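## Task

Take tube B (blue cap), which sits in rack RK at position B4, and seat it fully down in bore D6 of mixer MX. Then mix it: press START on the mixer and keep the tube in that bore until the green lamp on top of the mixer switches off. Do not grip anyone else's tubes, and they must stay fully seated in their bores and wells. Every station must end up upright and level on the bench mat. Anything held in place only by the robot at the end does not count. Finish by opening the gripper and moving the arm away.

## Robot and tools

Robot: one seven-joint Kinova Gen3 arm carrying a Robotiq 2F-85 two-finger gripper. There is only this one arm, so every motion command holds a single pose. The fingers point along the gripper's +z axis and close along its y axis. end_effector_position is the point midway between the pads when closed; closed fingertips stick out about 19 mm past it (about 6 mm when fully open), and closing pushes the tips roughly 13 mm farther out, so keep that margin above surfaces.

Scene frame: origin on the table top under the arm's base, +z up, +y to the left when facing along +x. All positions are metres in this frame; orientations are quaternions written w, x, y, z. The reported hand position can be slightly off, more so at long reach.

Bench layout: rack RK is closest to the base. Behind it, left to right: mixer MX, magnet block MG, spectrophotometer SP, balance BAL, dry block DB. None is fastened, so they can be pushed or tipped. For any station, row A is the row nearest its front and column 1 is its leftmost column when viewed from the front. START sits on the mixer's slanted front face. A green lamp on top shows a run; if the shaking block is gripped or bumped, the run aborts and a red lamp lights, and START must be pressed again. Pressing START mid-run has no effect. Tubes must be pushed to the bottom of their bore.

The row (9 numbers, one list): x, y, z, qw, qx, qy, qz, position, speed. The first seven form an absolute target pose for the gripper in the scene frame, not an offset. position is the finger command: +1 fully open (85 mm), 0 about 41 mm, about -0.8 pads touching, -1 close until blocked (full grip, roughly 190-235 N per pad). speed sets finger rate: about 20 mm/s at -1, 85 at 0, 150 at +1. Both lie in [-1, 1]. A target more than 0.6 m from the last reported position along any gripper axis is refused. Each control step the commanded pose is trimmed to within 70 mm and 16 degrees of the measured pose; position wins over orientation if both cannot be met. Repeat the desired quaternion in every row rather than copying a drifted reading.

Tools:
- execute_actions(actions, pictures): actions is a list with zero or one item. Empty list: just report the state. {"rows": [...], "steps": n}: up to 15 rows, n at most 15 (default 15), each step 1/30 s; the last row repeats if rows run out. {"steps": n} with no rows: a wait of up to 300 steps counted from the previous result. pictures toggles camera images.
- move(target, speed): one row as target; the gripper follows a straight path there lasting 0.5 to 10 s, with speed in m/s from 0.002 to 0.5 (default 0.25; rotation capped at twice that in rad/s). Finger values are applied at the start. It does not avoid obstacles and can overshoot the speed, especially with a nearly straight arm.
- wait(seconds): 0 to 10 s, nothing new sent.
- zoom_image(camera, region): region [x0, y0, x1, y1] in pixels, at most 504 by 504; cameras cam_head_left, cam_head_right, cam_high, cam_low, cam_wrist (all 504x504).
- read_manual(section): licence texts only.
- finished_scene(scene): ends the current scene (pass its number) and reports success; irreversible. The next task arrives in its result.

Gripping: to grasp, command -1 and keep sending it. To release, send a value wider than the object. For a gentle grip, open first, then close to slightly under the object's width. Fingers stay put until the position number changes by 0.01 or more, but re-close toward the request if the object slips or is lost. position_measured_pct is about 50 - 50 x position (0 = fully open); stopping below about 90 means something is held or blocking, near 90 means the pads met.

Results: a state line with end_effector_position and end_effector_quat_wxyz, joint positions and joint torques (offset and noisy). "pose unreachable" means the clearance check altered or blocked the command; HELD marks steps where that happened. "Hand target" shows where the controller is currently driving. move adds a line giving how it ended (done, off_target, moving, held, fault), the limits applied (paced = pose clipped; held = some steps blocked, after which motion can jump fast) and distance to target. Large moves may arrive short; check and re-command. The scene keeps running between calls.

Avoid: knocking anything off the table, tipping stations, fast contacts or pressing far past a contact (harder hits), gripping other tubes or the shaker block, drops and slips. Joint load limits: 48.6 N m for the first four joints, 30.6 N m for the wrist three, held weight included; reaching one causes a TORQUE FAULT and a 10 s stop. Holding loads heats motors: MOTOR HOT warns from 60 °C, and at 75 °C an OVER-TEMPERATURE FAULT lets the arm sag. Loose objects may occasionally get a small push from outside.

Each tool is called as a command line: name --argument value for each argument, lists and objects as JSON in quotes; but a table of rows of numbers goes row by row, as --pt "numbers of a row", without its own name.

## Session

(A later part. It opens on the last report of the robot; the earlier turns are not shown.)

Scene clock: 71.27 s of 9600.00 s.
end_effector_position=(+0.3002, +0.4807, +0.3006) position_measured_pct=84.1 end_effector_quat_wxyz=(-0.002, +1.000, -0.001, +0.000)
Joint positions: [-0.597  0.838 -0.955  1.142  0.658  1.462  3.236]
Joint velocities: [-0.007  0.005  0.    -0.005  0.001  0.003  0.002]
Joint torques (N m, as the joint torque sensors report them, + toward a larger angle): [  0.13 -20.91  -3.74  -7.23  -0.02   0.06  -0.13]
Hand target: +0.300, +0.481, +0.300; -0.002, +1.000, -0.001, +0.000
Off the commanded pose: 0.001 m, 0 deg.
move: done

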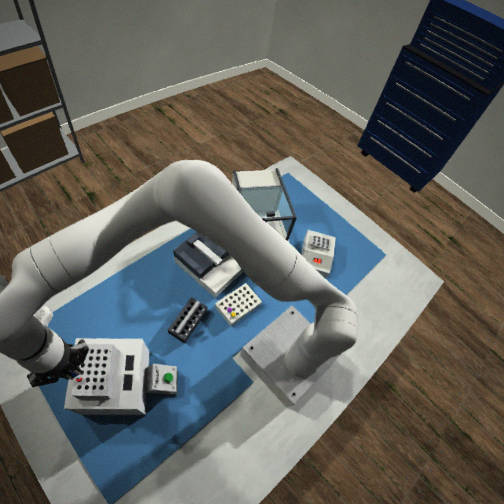

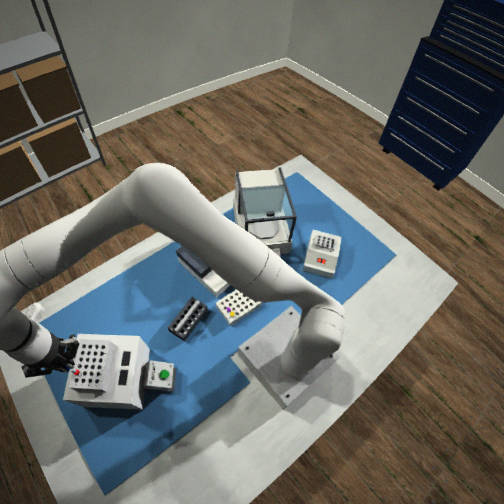

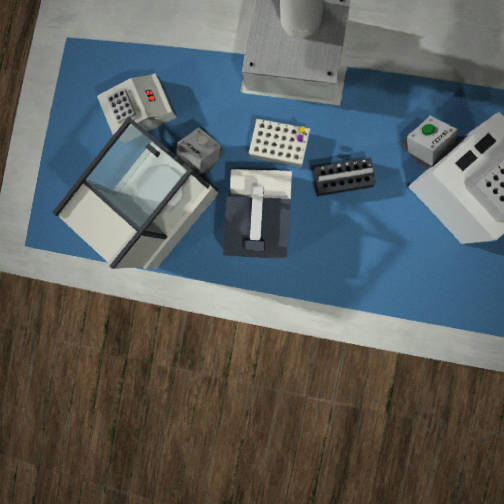

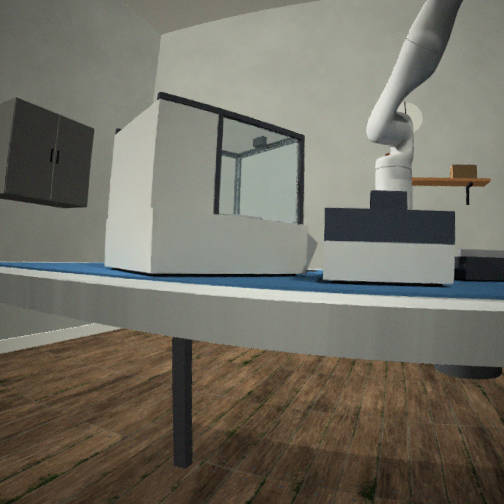

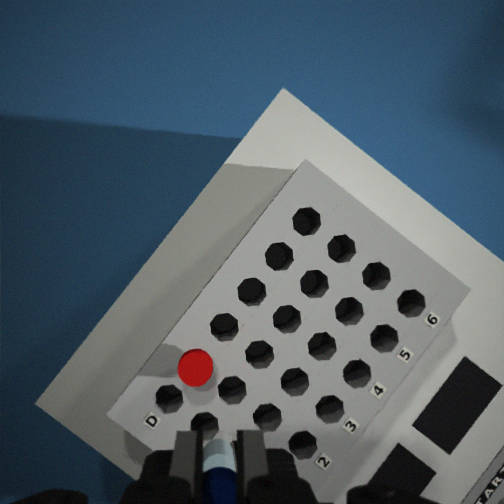

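move --target '[0.370, 0.444, 0.25, 0, 1, 0, 0, -1, -0.5]' --speed 0.1

Scene clock: 78.03 s of 9600.00 s.
end_effector_position=(+0.3700, +0.4441, +0.2501) position_measured_pct=84.1 end_effector_quat_wxyz=(+0.000, +1.000, +0.000, +0.000)
Joint positions: [-0.473  0.91  -0.931  1.174  0.704  1.381  3.352]
Joint velocities: [ 0.002  0.002  0.    -0.001  0.    -0.001  0.003]
Joint torques (N m, as the joint torque sensors report them, + toward a larger angle): [ -0.69 -22.16  -4.55  -6.34   0.11  -0.05   0.25]
Hand target: +0.370, +0.444, +0.250; +0.000, +1.000, +0.000, +0.000
Off the commanded pose: 0.000 m, 0 deg.
move: done

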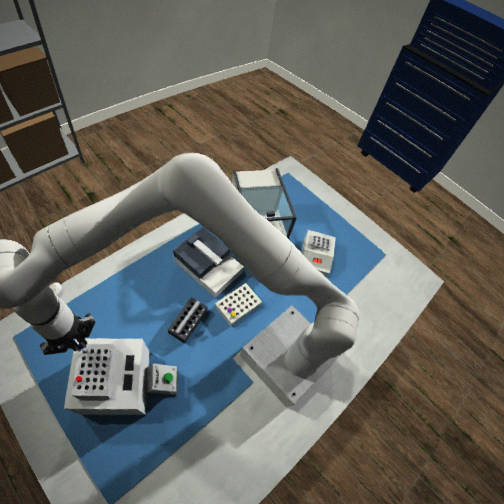

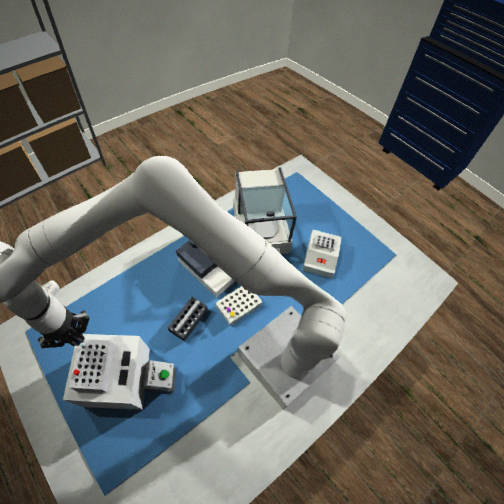

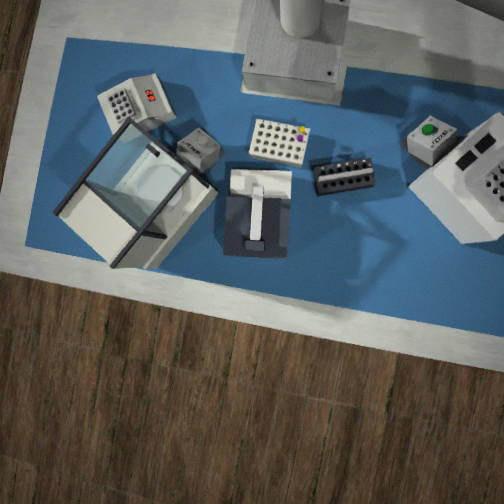

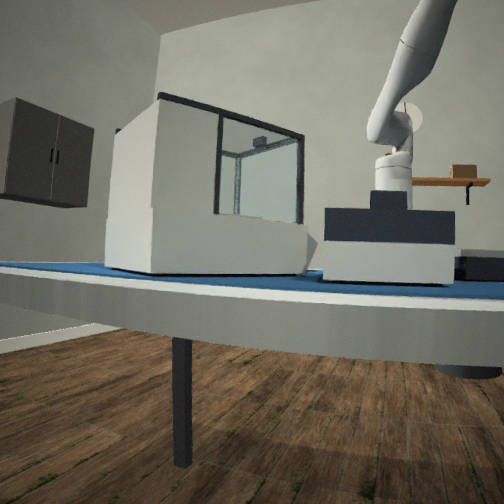

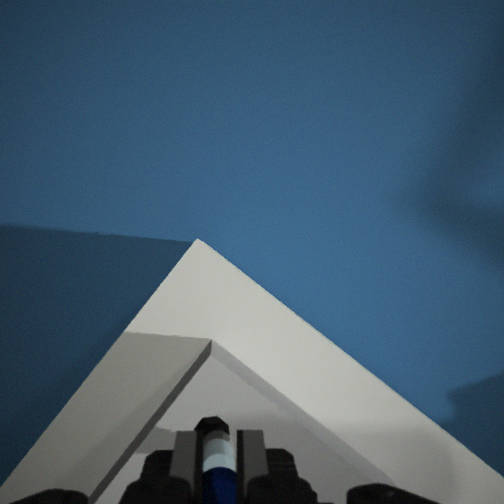

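zoom_image --camera "cam_wrist" --region '[140, 330, 300, 490]'

Region (140, 330, 300, 490) of cam_wrist's 504x504 image, scaled by 3.150.

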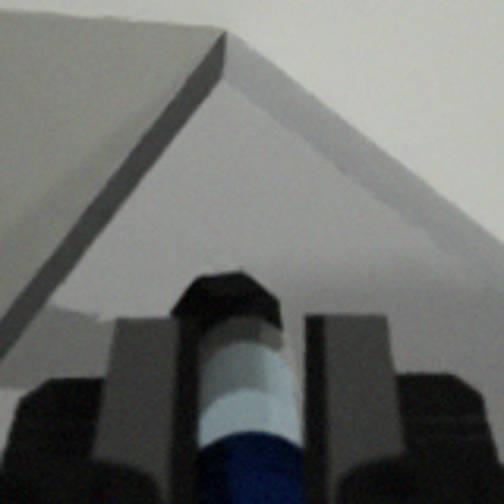

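move --target '[0.366, 0.4465, 0.235, 0, 1, 0, 0, -1, -0.5]' --speed 0.03

zoom_image --camera "cam_wrist" --region '[140, 330, 300, 490]'

Scene clock: 88.40 s of 9600.00 s.
end_effector_position=(+0.3694, +0.4470, +0.2461) position_measured_pct=84.1 end_effector_quat_wxyz=(-0.004, +1.000, -0.002, +0.007)
Joint positions: [-0.473  0.909 -0.932  1.195  0.718  1.355  3.331]
Joint velocities: [ 0.001  0.    -0.005  0.005  0.007 -0.002 -0.006]
Joint torques (N m, as the joint torque sensors report them, + toward a larger angle): [-1.94 -8.36 -2.18 -2.1  -0.34 -2.84  0.22]
Hand target: +0.366, +0.446, +0.235; -0.000, +1.000, +0.000, -0.000
Off the commanded pose: 0.012 m, 1 deg.
move: off_target

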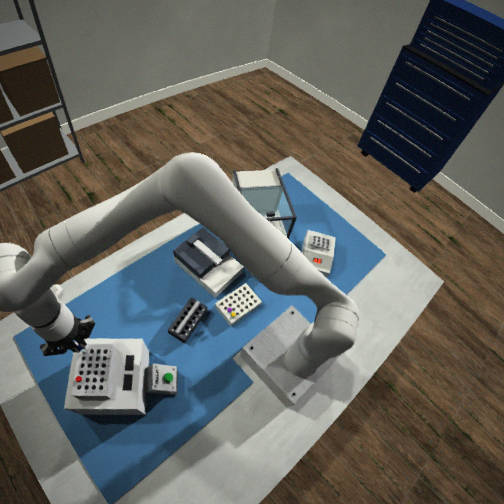

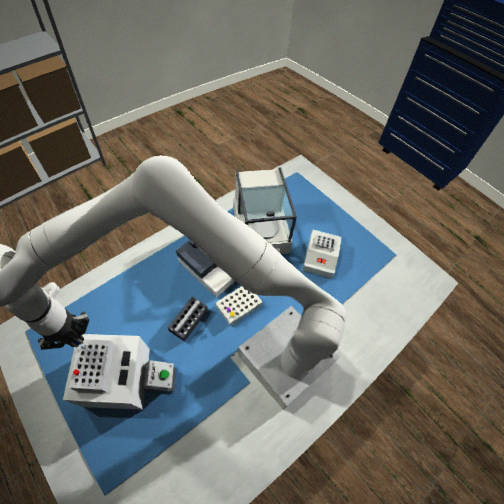

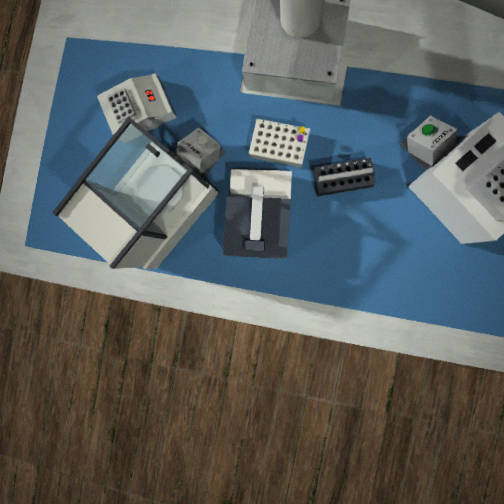

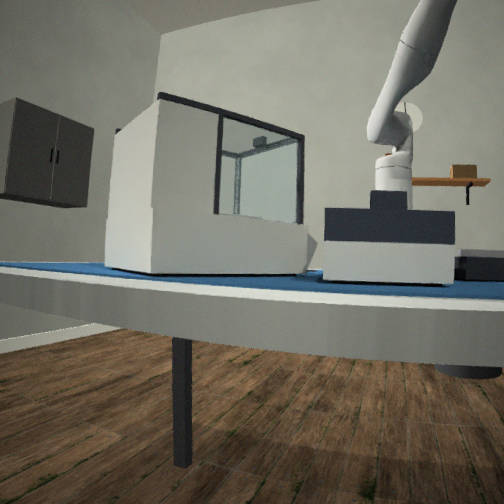

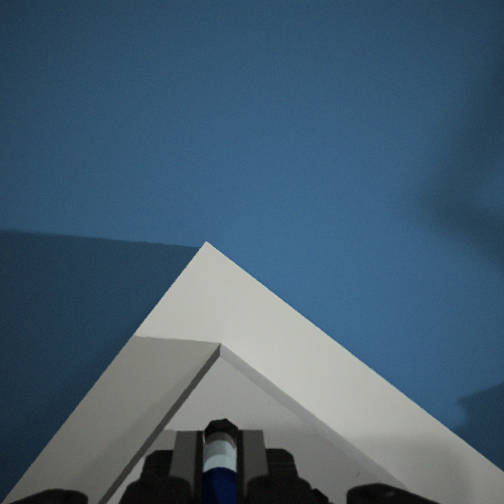

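Region (140, 330, 300, 490) of cam_wrist's 504x504 image, scaled by 3.150.

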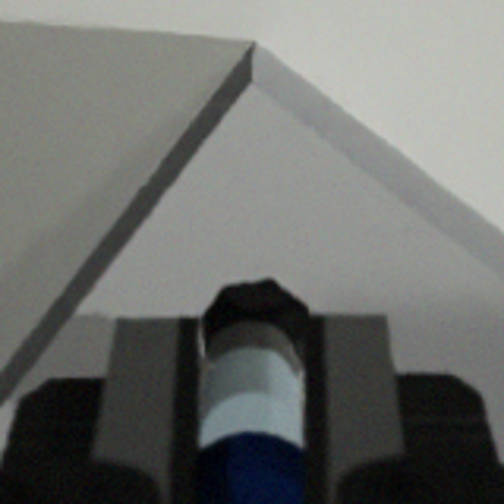

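move --target '[0.3725, 0.447, 0.250, 0, 1, 0, 0, -1, -0.5]' --speed 0.02

zoom_image --camera "cam_wrist" --region '[140, 330, 300, 490]'

Scene clock: 92.20 s of 9600.00 s.
end_effector_position=(+0.3725, +0.4469, +0.2500) position_measured_pct=84.1 end_effector_quat_wxyz=(-0.000, +1.000, -0.000, +0.000)
Joint positions: [-0.478  0.918 -0.932  1.157  0.708  1.389  3.356]
Joint velocities: [-0.002  0.003 -0.    -0.009 -0.002  0.008  0.003]
Joint torques (N m, as the joint torque sensors report them, + toward a larger angle): [ -0.7  -22.61  -4.59  -7.01   0.27  -0.39   0.16]
Hand target: +0.373, +0.447, +0.250; +0.000, +1.000, -0.000, +0.000
Off the commanded pose: 0.000 m, 0 deg.
move: done

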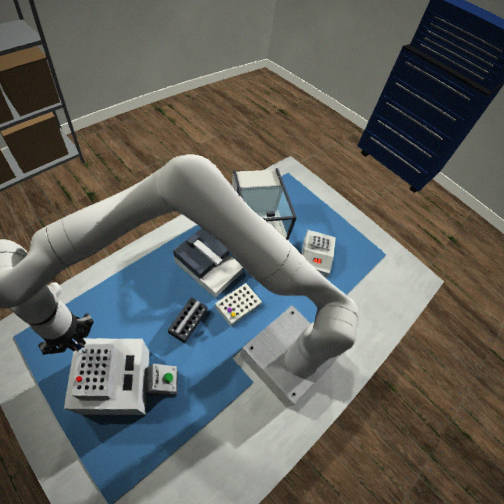

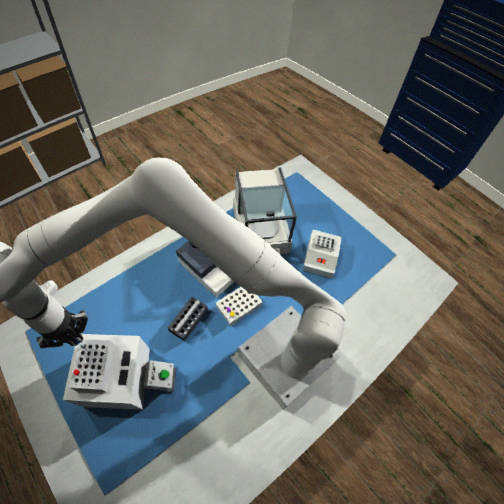

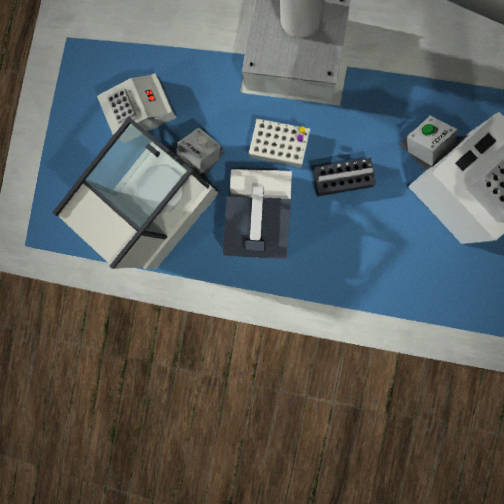

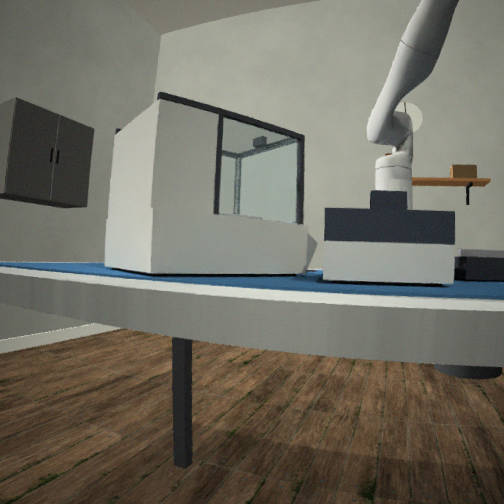

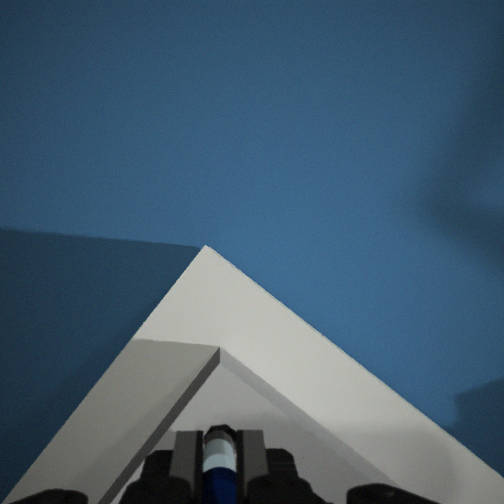

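Region (140, 330, 300, 490) of cam_wrist's 504x504 image, scaled by 3.150.

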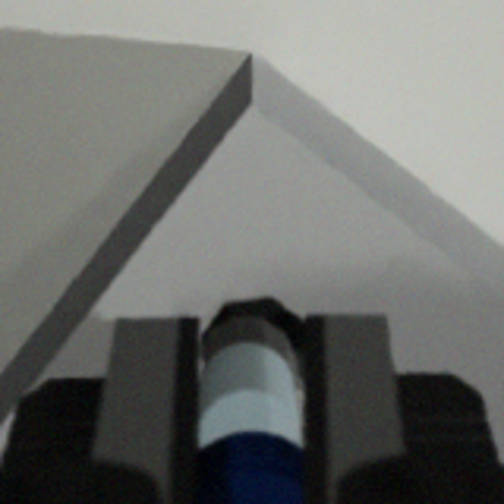

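Try descending.

move --target '[0.3725, 0.447, 0.238, 0, 1, 0, 0, -1, -0.5]' --speed 0.01

Scene clock: 95.57 s of 9600.00 s.
end_effector_position=(+0.3727, +0.4467, +0.2380) position_measured_pct=84.1 end_effector_quat_wxyz=(+0.000, +1.000, -0.000, +0.000)
Joint positions: [-0.476  0.931 -0.927  1.174  0.718  1.365  3.348]
Joint velocities: [ 0.001  0.001 -0.     0.001  0.003 -0.001 -0.002]
Joint torques (N m, as the joint torque sensors report them, + toward a larger angle): [ -0.61 -22.59  -4.79  -6.44   0.32  -0.28   0.12]
Hand target: +0.372, +0.447, +0.238; -0.000, +1.000, +0.000, -0.000
Off the commanded pose: 0.000 m, 0 deg.
move: done

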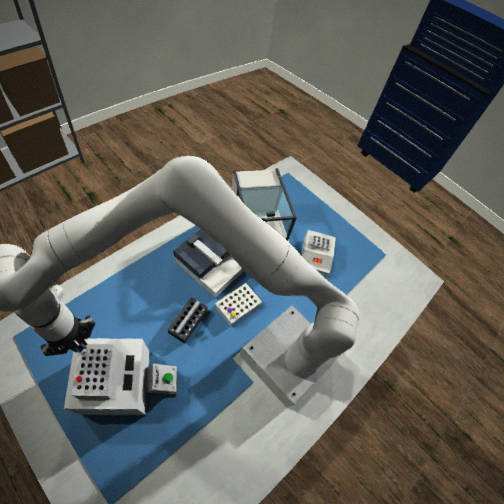

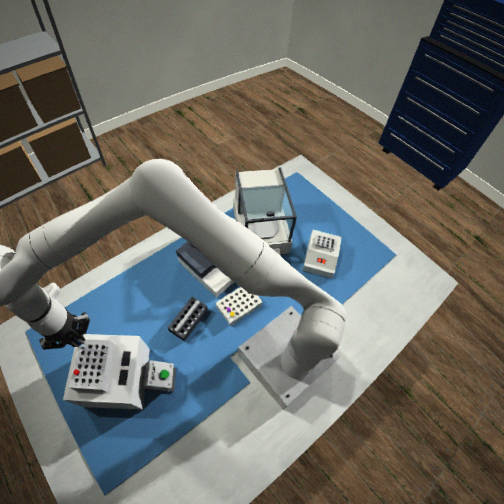

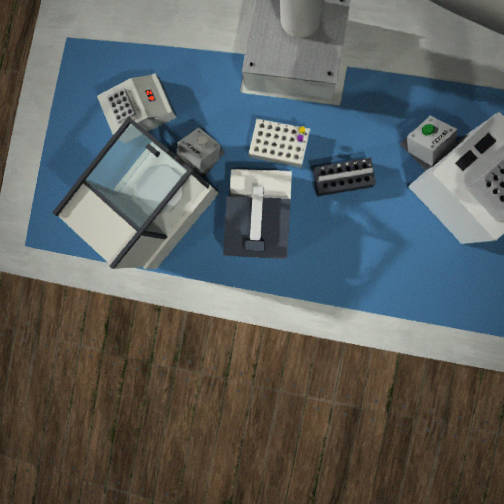

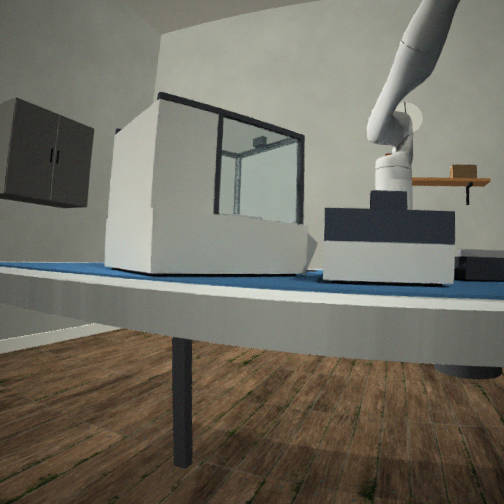

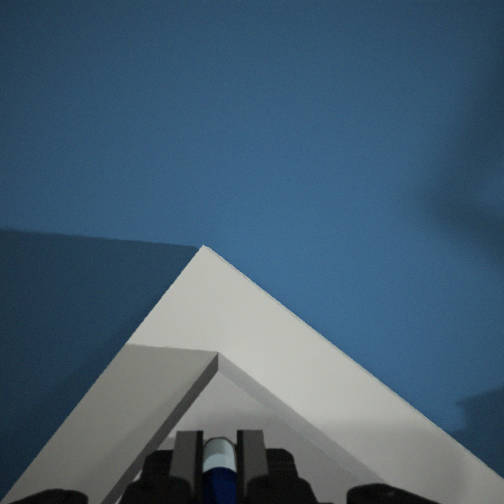

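Going in. Continue slowly.

move --target '[0.3727, 0.4468, 0.222, 0, 1, 0, 0, -1, -0.5]' --speed 0.01

Scene clock: 99.40 s of 9600.00 s.
end_effector_position=(+0.3728, +0.4466, +0.2220) position_measured_pct=84.1 end_effector_quat_wxyz=(+0.000, +1.000, -0.000, +0.000)
Joint positions: [-0.474  0.948 -0.92   1.197  0.731  1.332  3.337]
Joint velocities: [ 0.     0.001 -0.     0.001  0.001 -0.002 -0.003]
Joint torques (N m, as the joint torque sensors report them, + toward a larger angle): [ -0.68 -22.34  -4.96  -6.7   -0.32  -0.44   0.44]
Hand target: +0.373, +0.447, +0.222; -0.000, +1.000, +0.000, -0.000
Off the commanded pose: 0.000 m, 0 deg.
move: done

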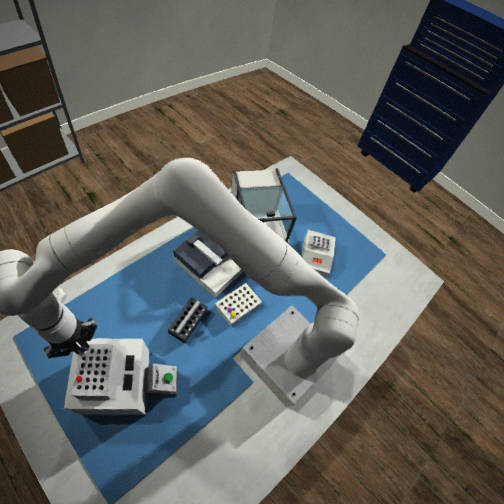

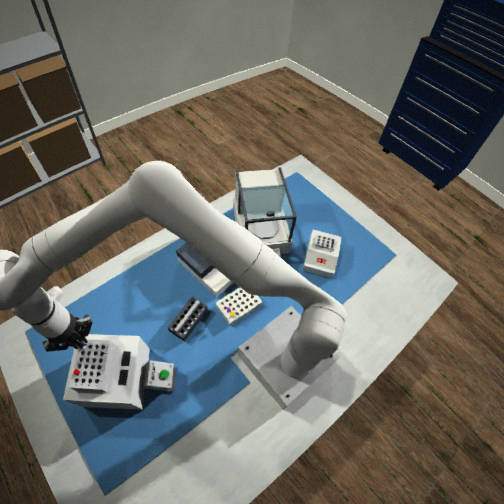

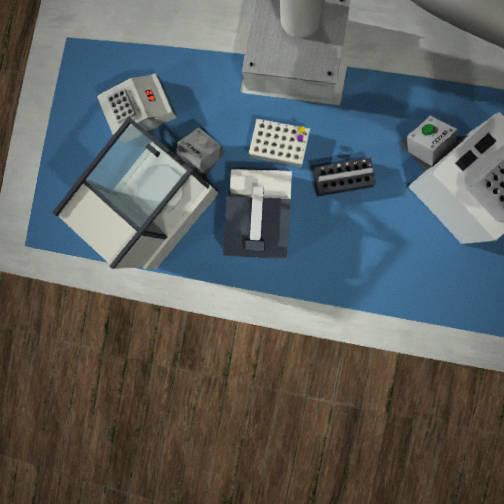

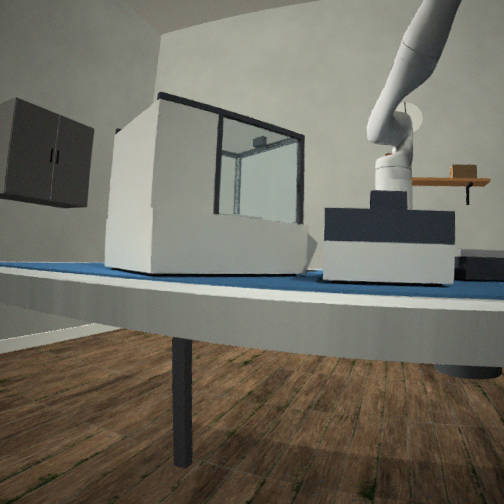

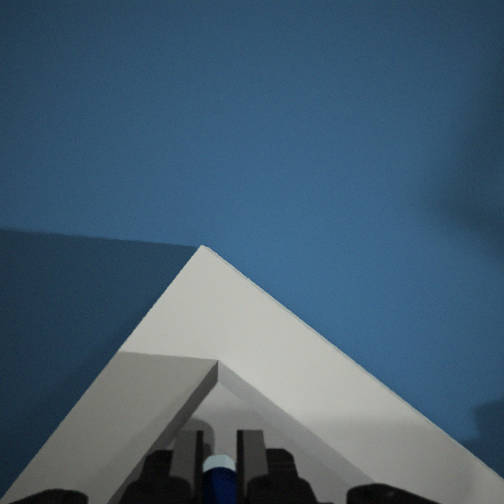

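move --target '[0.3728, 0.4467, 0.215, 0, 1, 0, 0, -1, -0.5]' --speed 0.006

Scene clock: 102.67 s of 9600.00 s.
end_effector_position=(+0.3729, +0.4467, +0.2163) position_measured_pct=84.1 end_effector_quat_wxyz=(-0.000, +1.000, -0.000, +0.001)
Joint positions: [-0.473  0.954 -0.917  1.206  0.737  1.319  3.332]
Joint velocities: [ 0.    -0.    -0.     0.002  0.001 -0.    -0.   ]
Joint torques (N m, as the joint torque sensors report them, + toward a larger angle): [ -0.81 -20.82  -4.28  -6.06   0.15  -1.03  -0.04]
Hand target: +0.373, +0.447, +0.215; -0.000, +1.000, +0.000, -0.000
Off the commanded pose: 0.001 m, 0 deg.
move: done

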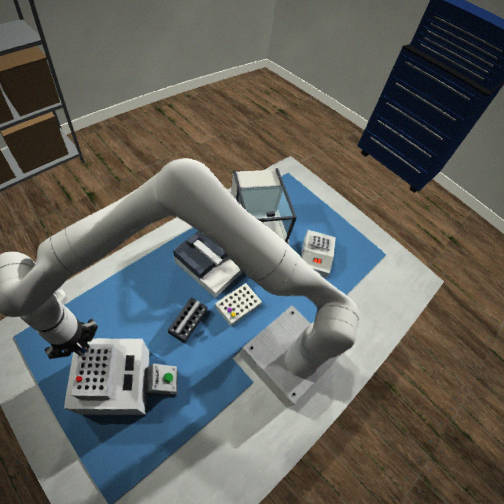

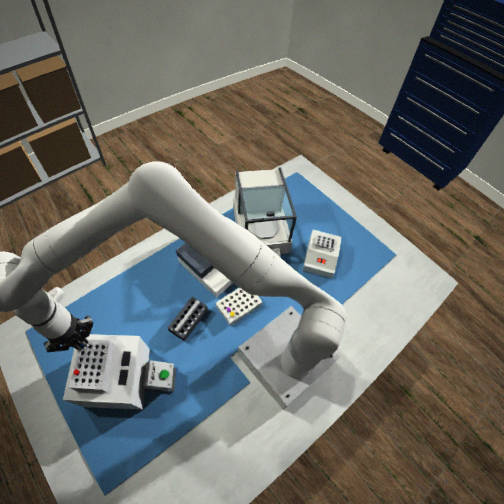

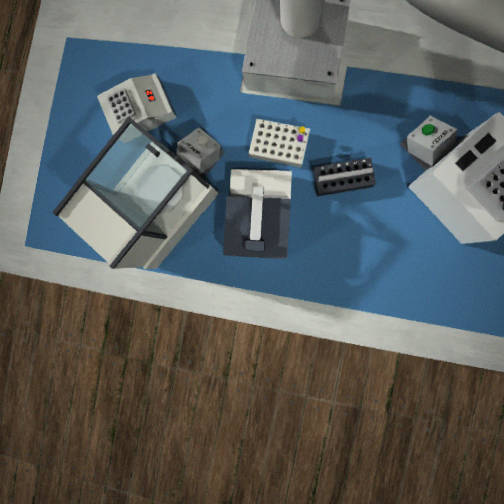

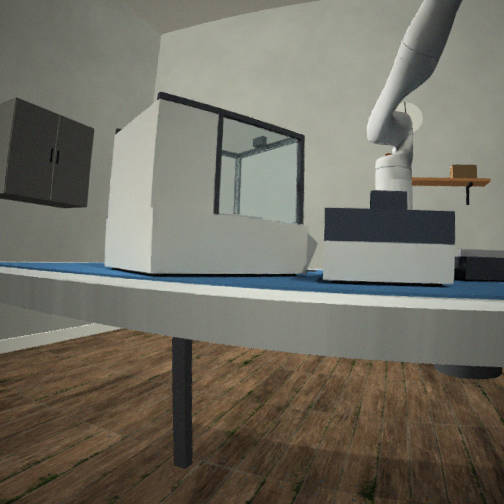

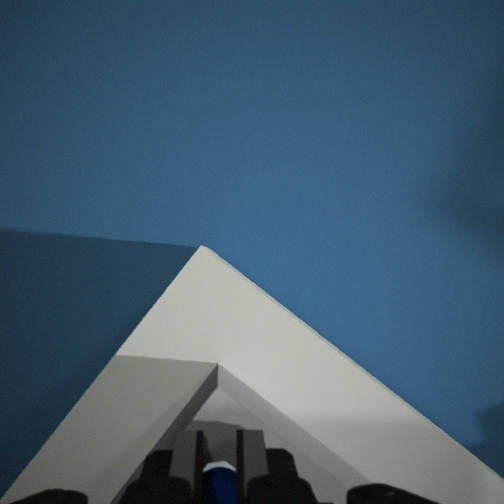

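move --target '[0.3728, 0.4467, 0.218, 0, 1, 0, 0, 0.0, 0]' --speed 0.01

move --target '[0.3728, 0.4467, 0.25, 0, 1, 0, 0, 0.0, 0]' --speed 0.05

move --target '[0.3728, 0.4467, 0.25, 0, 1, 0, 0, -1, 0.5]' --speed 0.05

move --target '[0.3728, 0.4467, 0.226, 0, 1, 0, 0, -1, 0.5]' --speed 0.01

Scene clock: 112.90 s of 9600.00 s.
end_effector_position=(+0.3728, +0.4467, +0.2180) position_measured_pct=50.0 end_effector_quat_wxyz=(-0.000, +1.000, -0.000, +0.000)
Joint positions: [-0.473  0.953 -0.918  1.202  0.734  1.323  3.334]
Joint velocities: [-0.    -0.    -0.    -0.     0.     0.001  0.001]
Joint torques (N m, as the joint torque sensors report them, + toward a larger angle): [ -0.87 -21.98  -4.91  -6.2    0.14  -0.06   0.1 ]
Hand target: +0.373, +0.447, +0.218; +0.000, +1.000, -0.000, +0.000
Off the commanded pose: 0.000 m, 0 deg.
move: done

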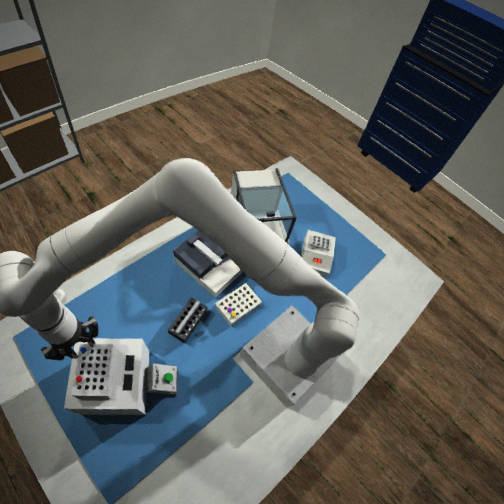

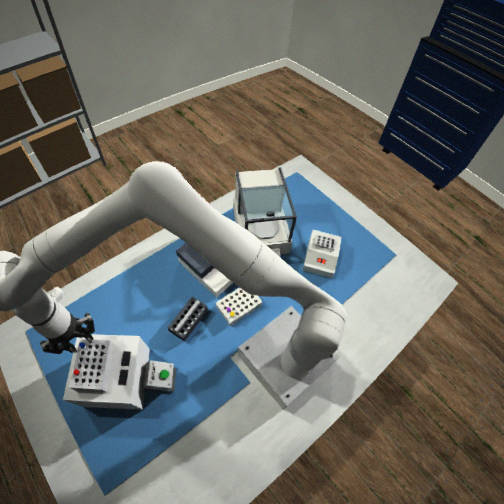

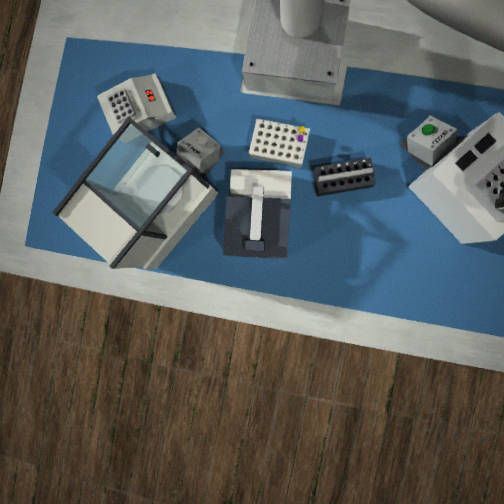

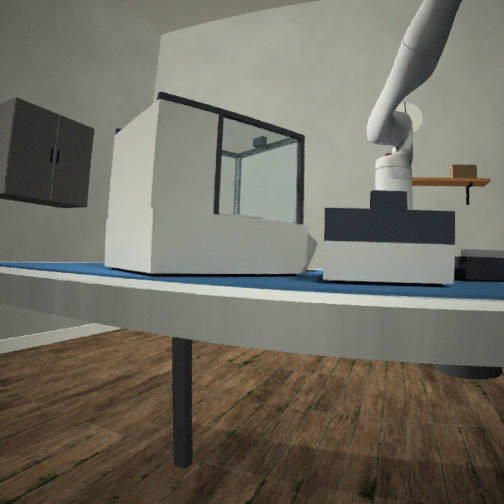

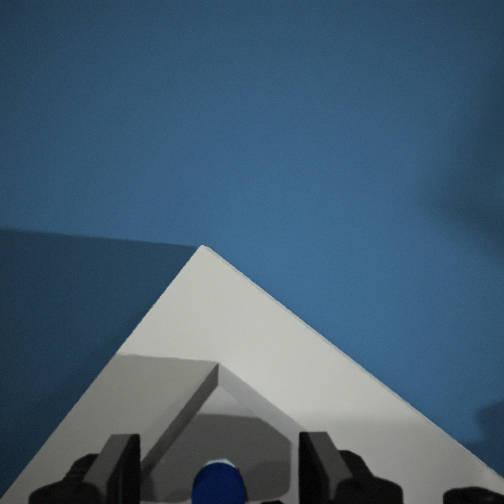

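Scene clock: 113.87 s of 9600.00 s.
end_effector_position=(+0.3728, +0.4466, +0.2499) position_measured_pct=50.0 end_effector_quat_wxyz=(+0.000, +1.000, -0.000, +0.000)
Joint positions: [-0.477  0.919 -0.933  1.157  0.709  1.389  3.356]
Joint velocities: [ 0.    -0.002 -0.    -0.002 -0.     0.003  0.001]
Joint torques (N m, as the joint torque sensors report them, + toward a larger angle): [  0.19 -21.89  -4.7   -6.36  -0.01  -0.26   0.37]
Hand target: +0.373, +0.447, +0.250; +0.000, +1.000, -0.000, +0.000
Off the commanded pose: 0.000 m, 0 deg.
move: done

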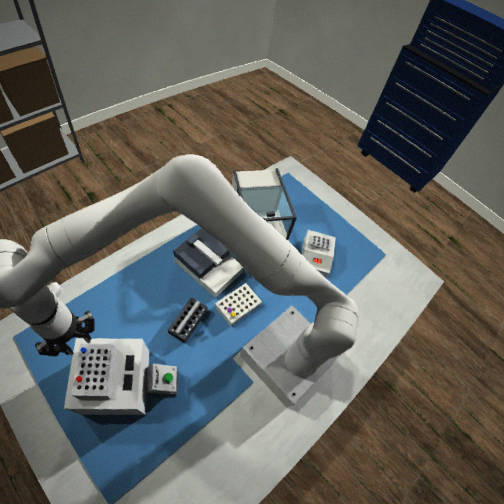

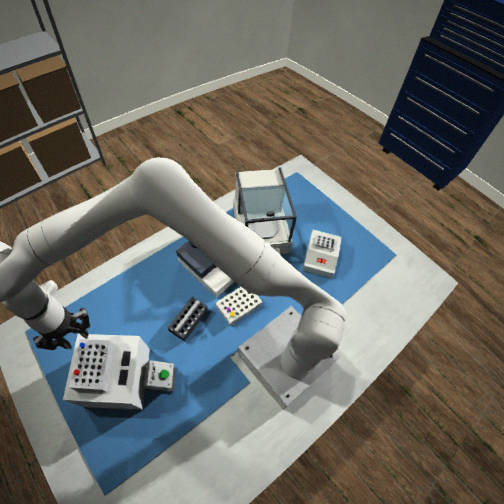

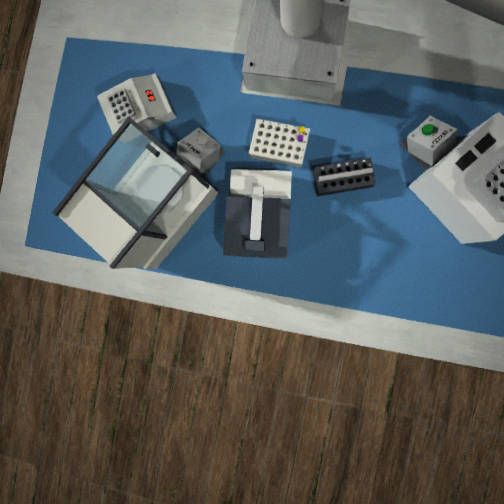

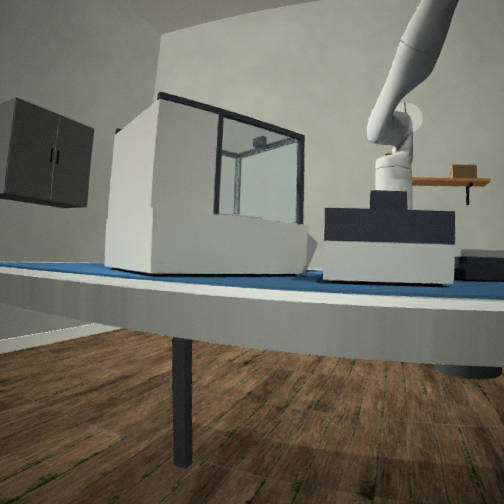

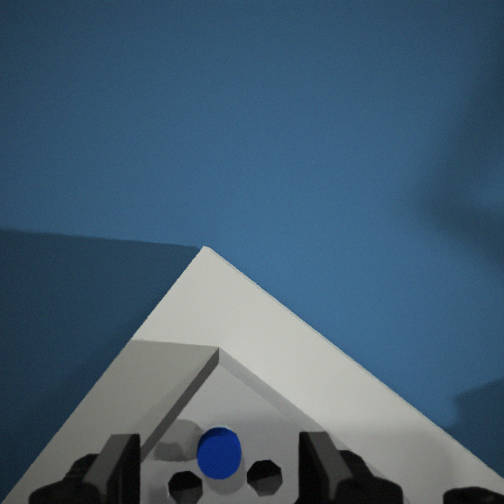

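Scene clock: 114.57 s of 9600.00 s.
end_effector_position=(+0.3728, +0.4467, +0.2500) position_measured_pct=91.7 end_effector_quat_wxyz=(-0.000, +1.000, -0.000, +0.000)
Joint positions: [-0.477  0.919 -0.933  1.156  0.709  1.39   3.357]
Joint velocities: [-0.     0.     0.     0.     0.001  0.    -0.   ]
Joint torques (N m, as the joint torque sensors report them, + toward a larger angle): [ -0.41 -22.69  -4.88  -6.75   0.15  -0.28   0.15]
Hand target: +0.373, +0.447, +0.250; +0.000, +1.000, -0.000, +0.000
Off the commanded pose: 0.000 m, 0 deg.
move: done

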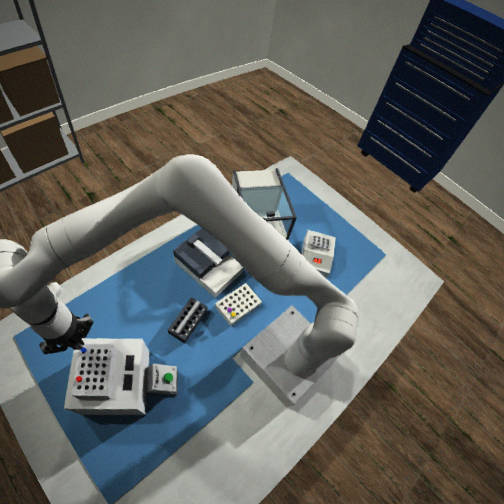

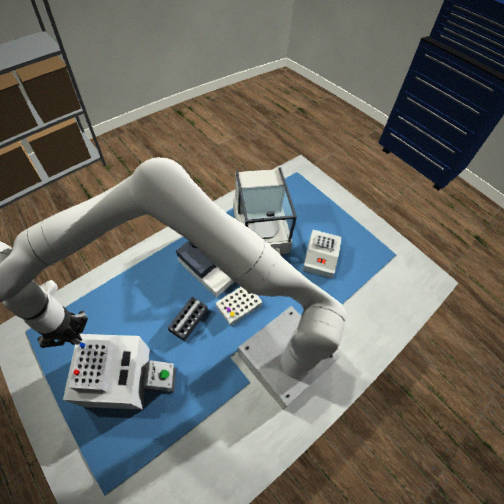

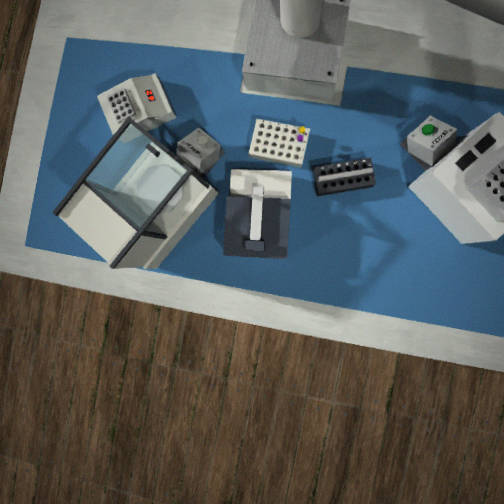

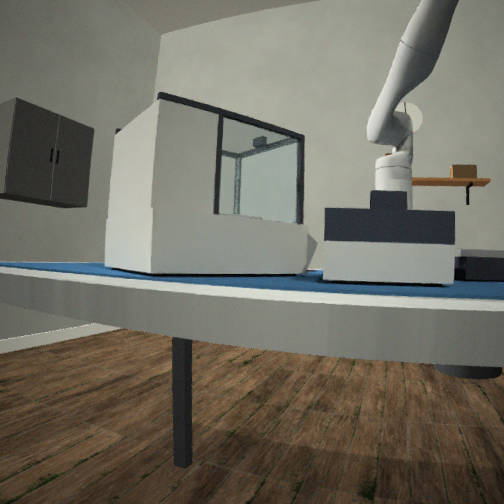

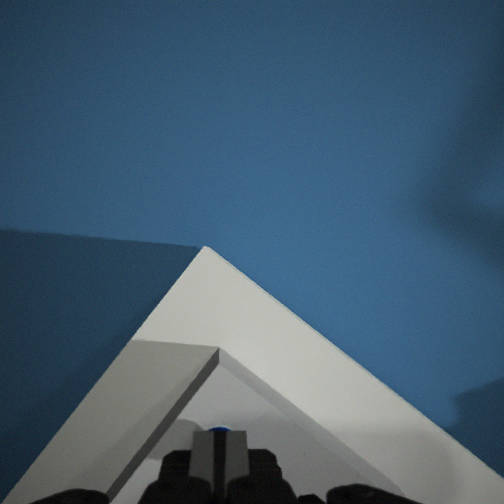

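Scene clock: 117.20 s of 9600.00 s.
end_effector_position=(+0.3730, +0.4470, +0.2288) position_measured_pct=91.7 end_effector_quat_wxyz=(-0.001, +1.000, -0.000, +0.001)
Joint positions: [-0.473  0.94  -0.924  1.19   0.728  1.342  3.339]
Joint velocities: [ 0.001 -0.    -0.001  0.002  0.001 -0.001 -0.002]
Joint torques (N m, as the joint torque sensors report them, + toward a larger angle): [ -0.27 -18.45  -3.43  -5.84   0.58  -1.12   0.06]
Hand target: +0.373, +0.447, +0.226; -0.000, +1.000, +0.000, -0.000
Off the commanded pose: 0.003 m, 0 deg.
move: done

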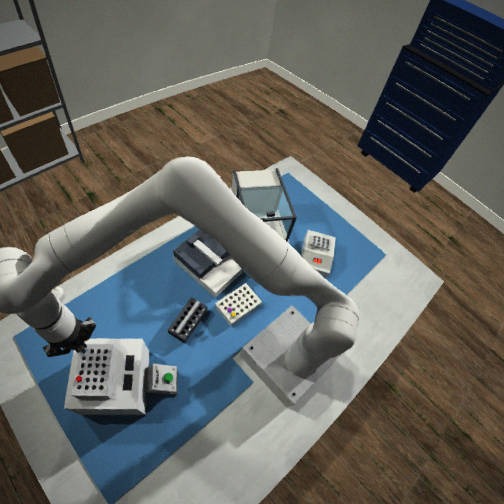

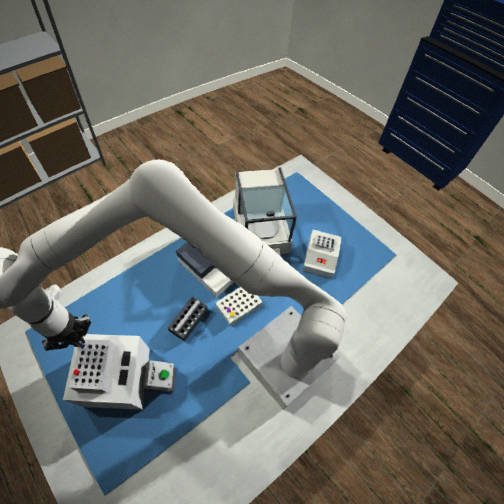

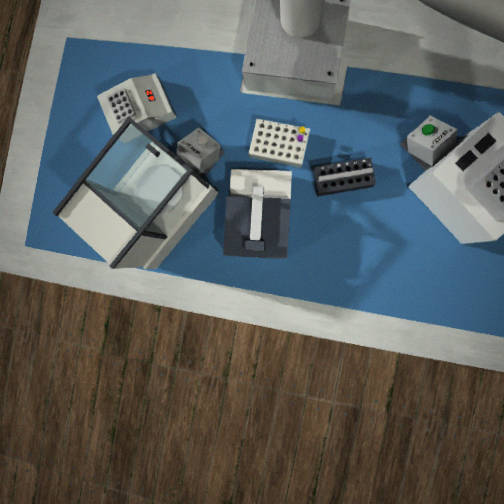

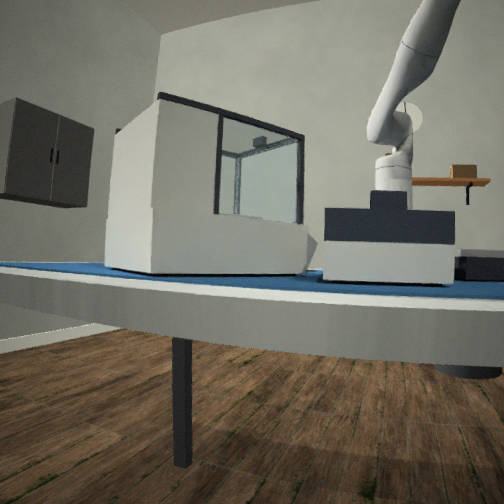

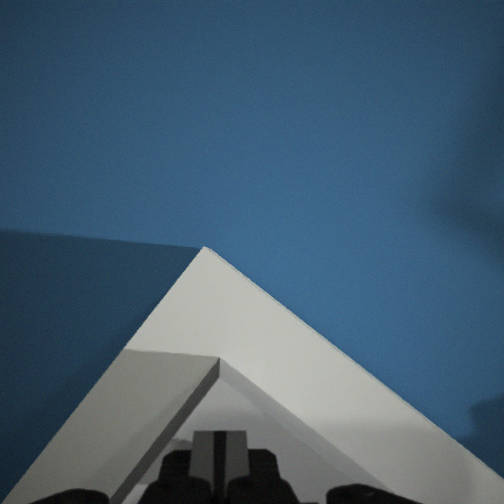

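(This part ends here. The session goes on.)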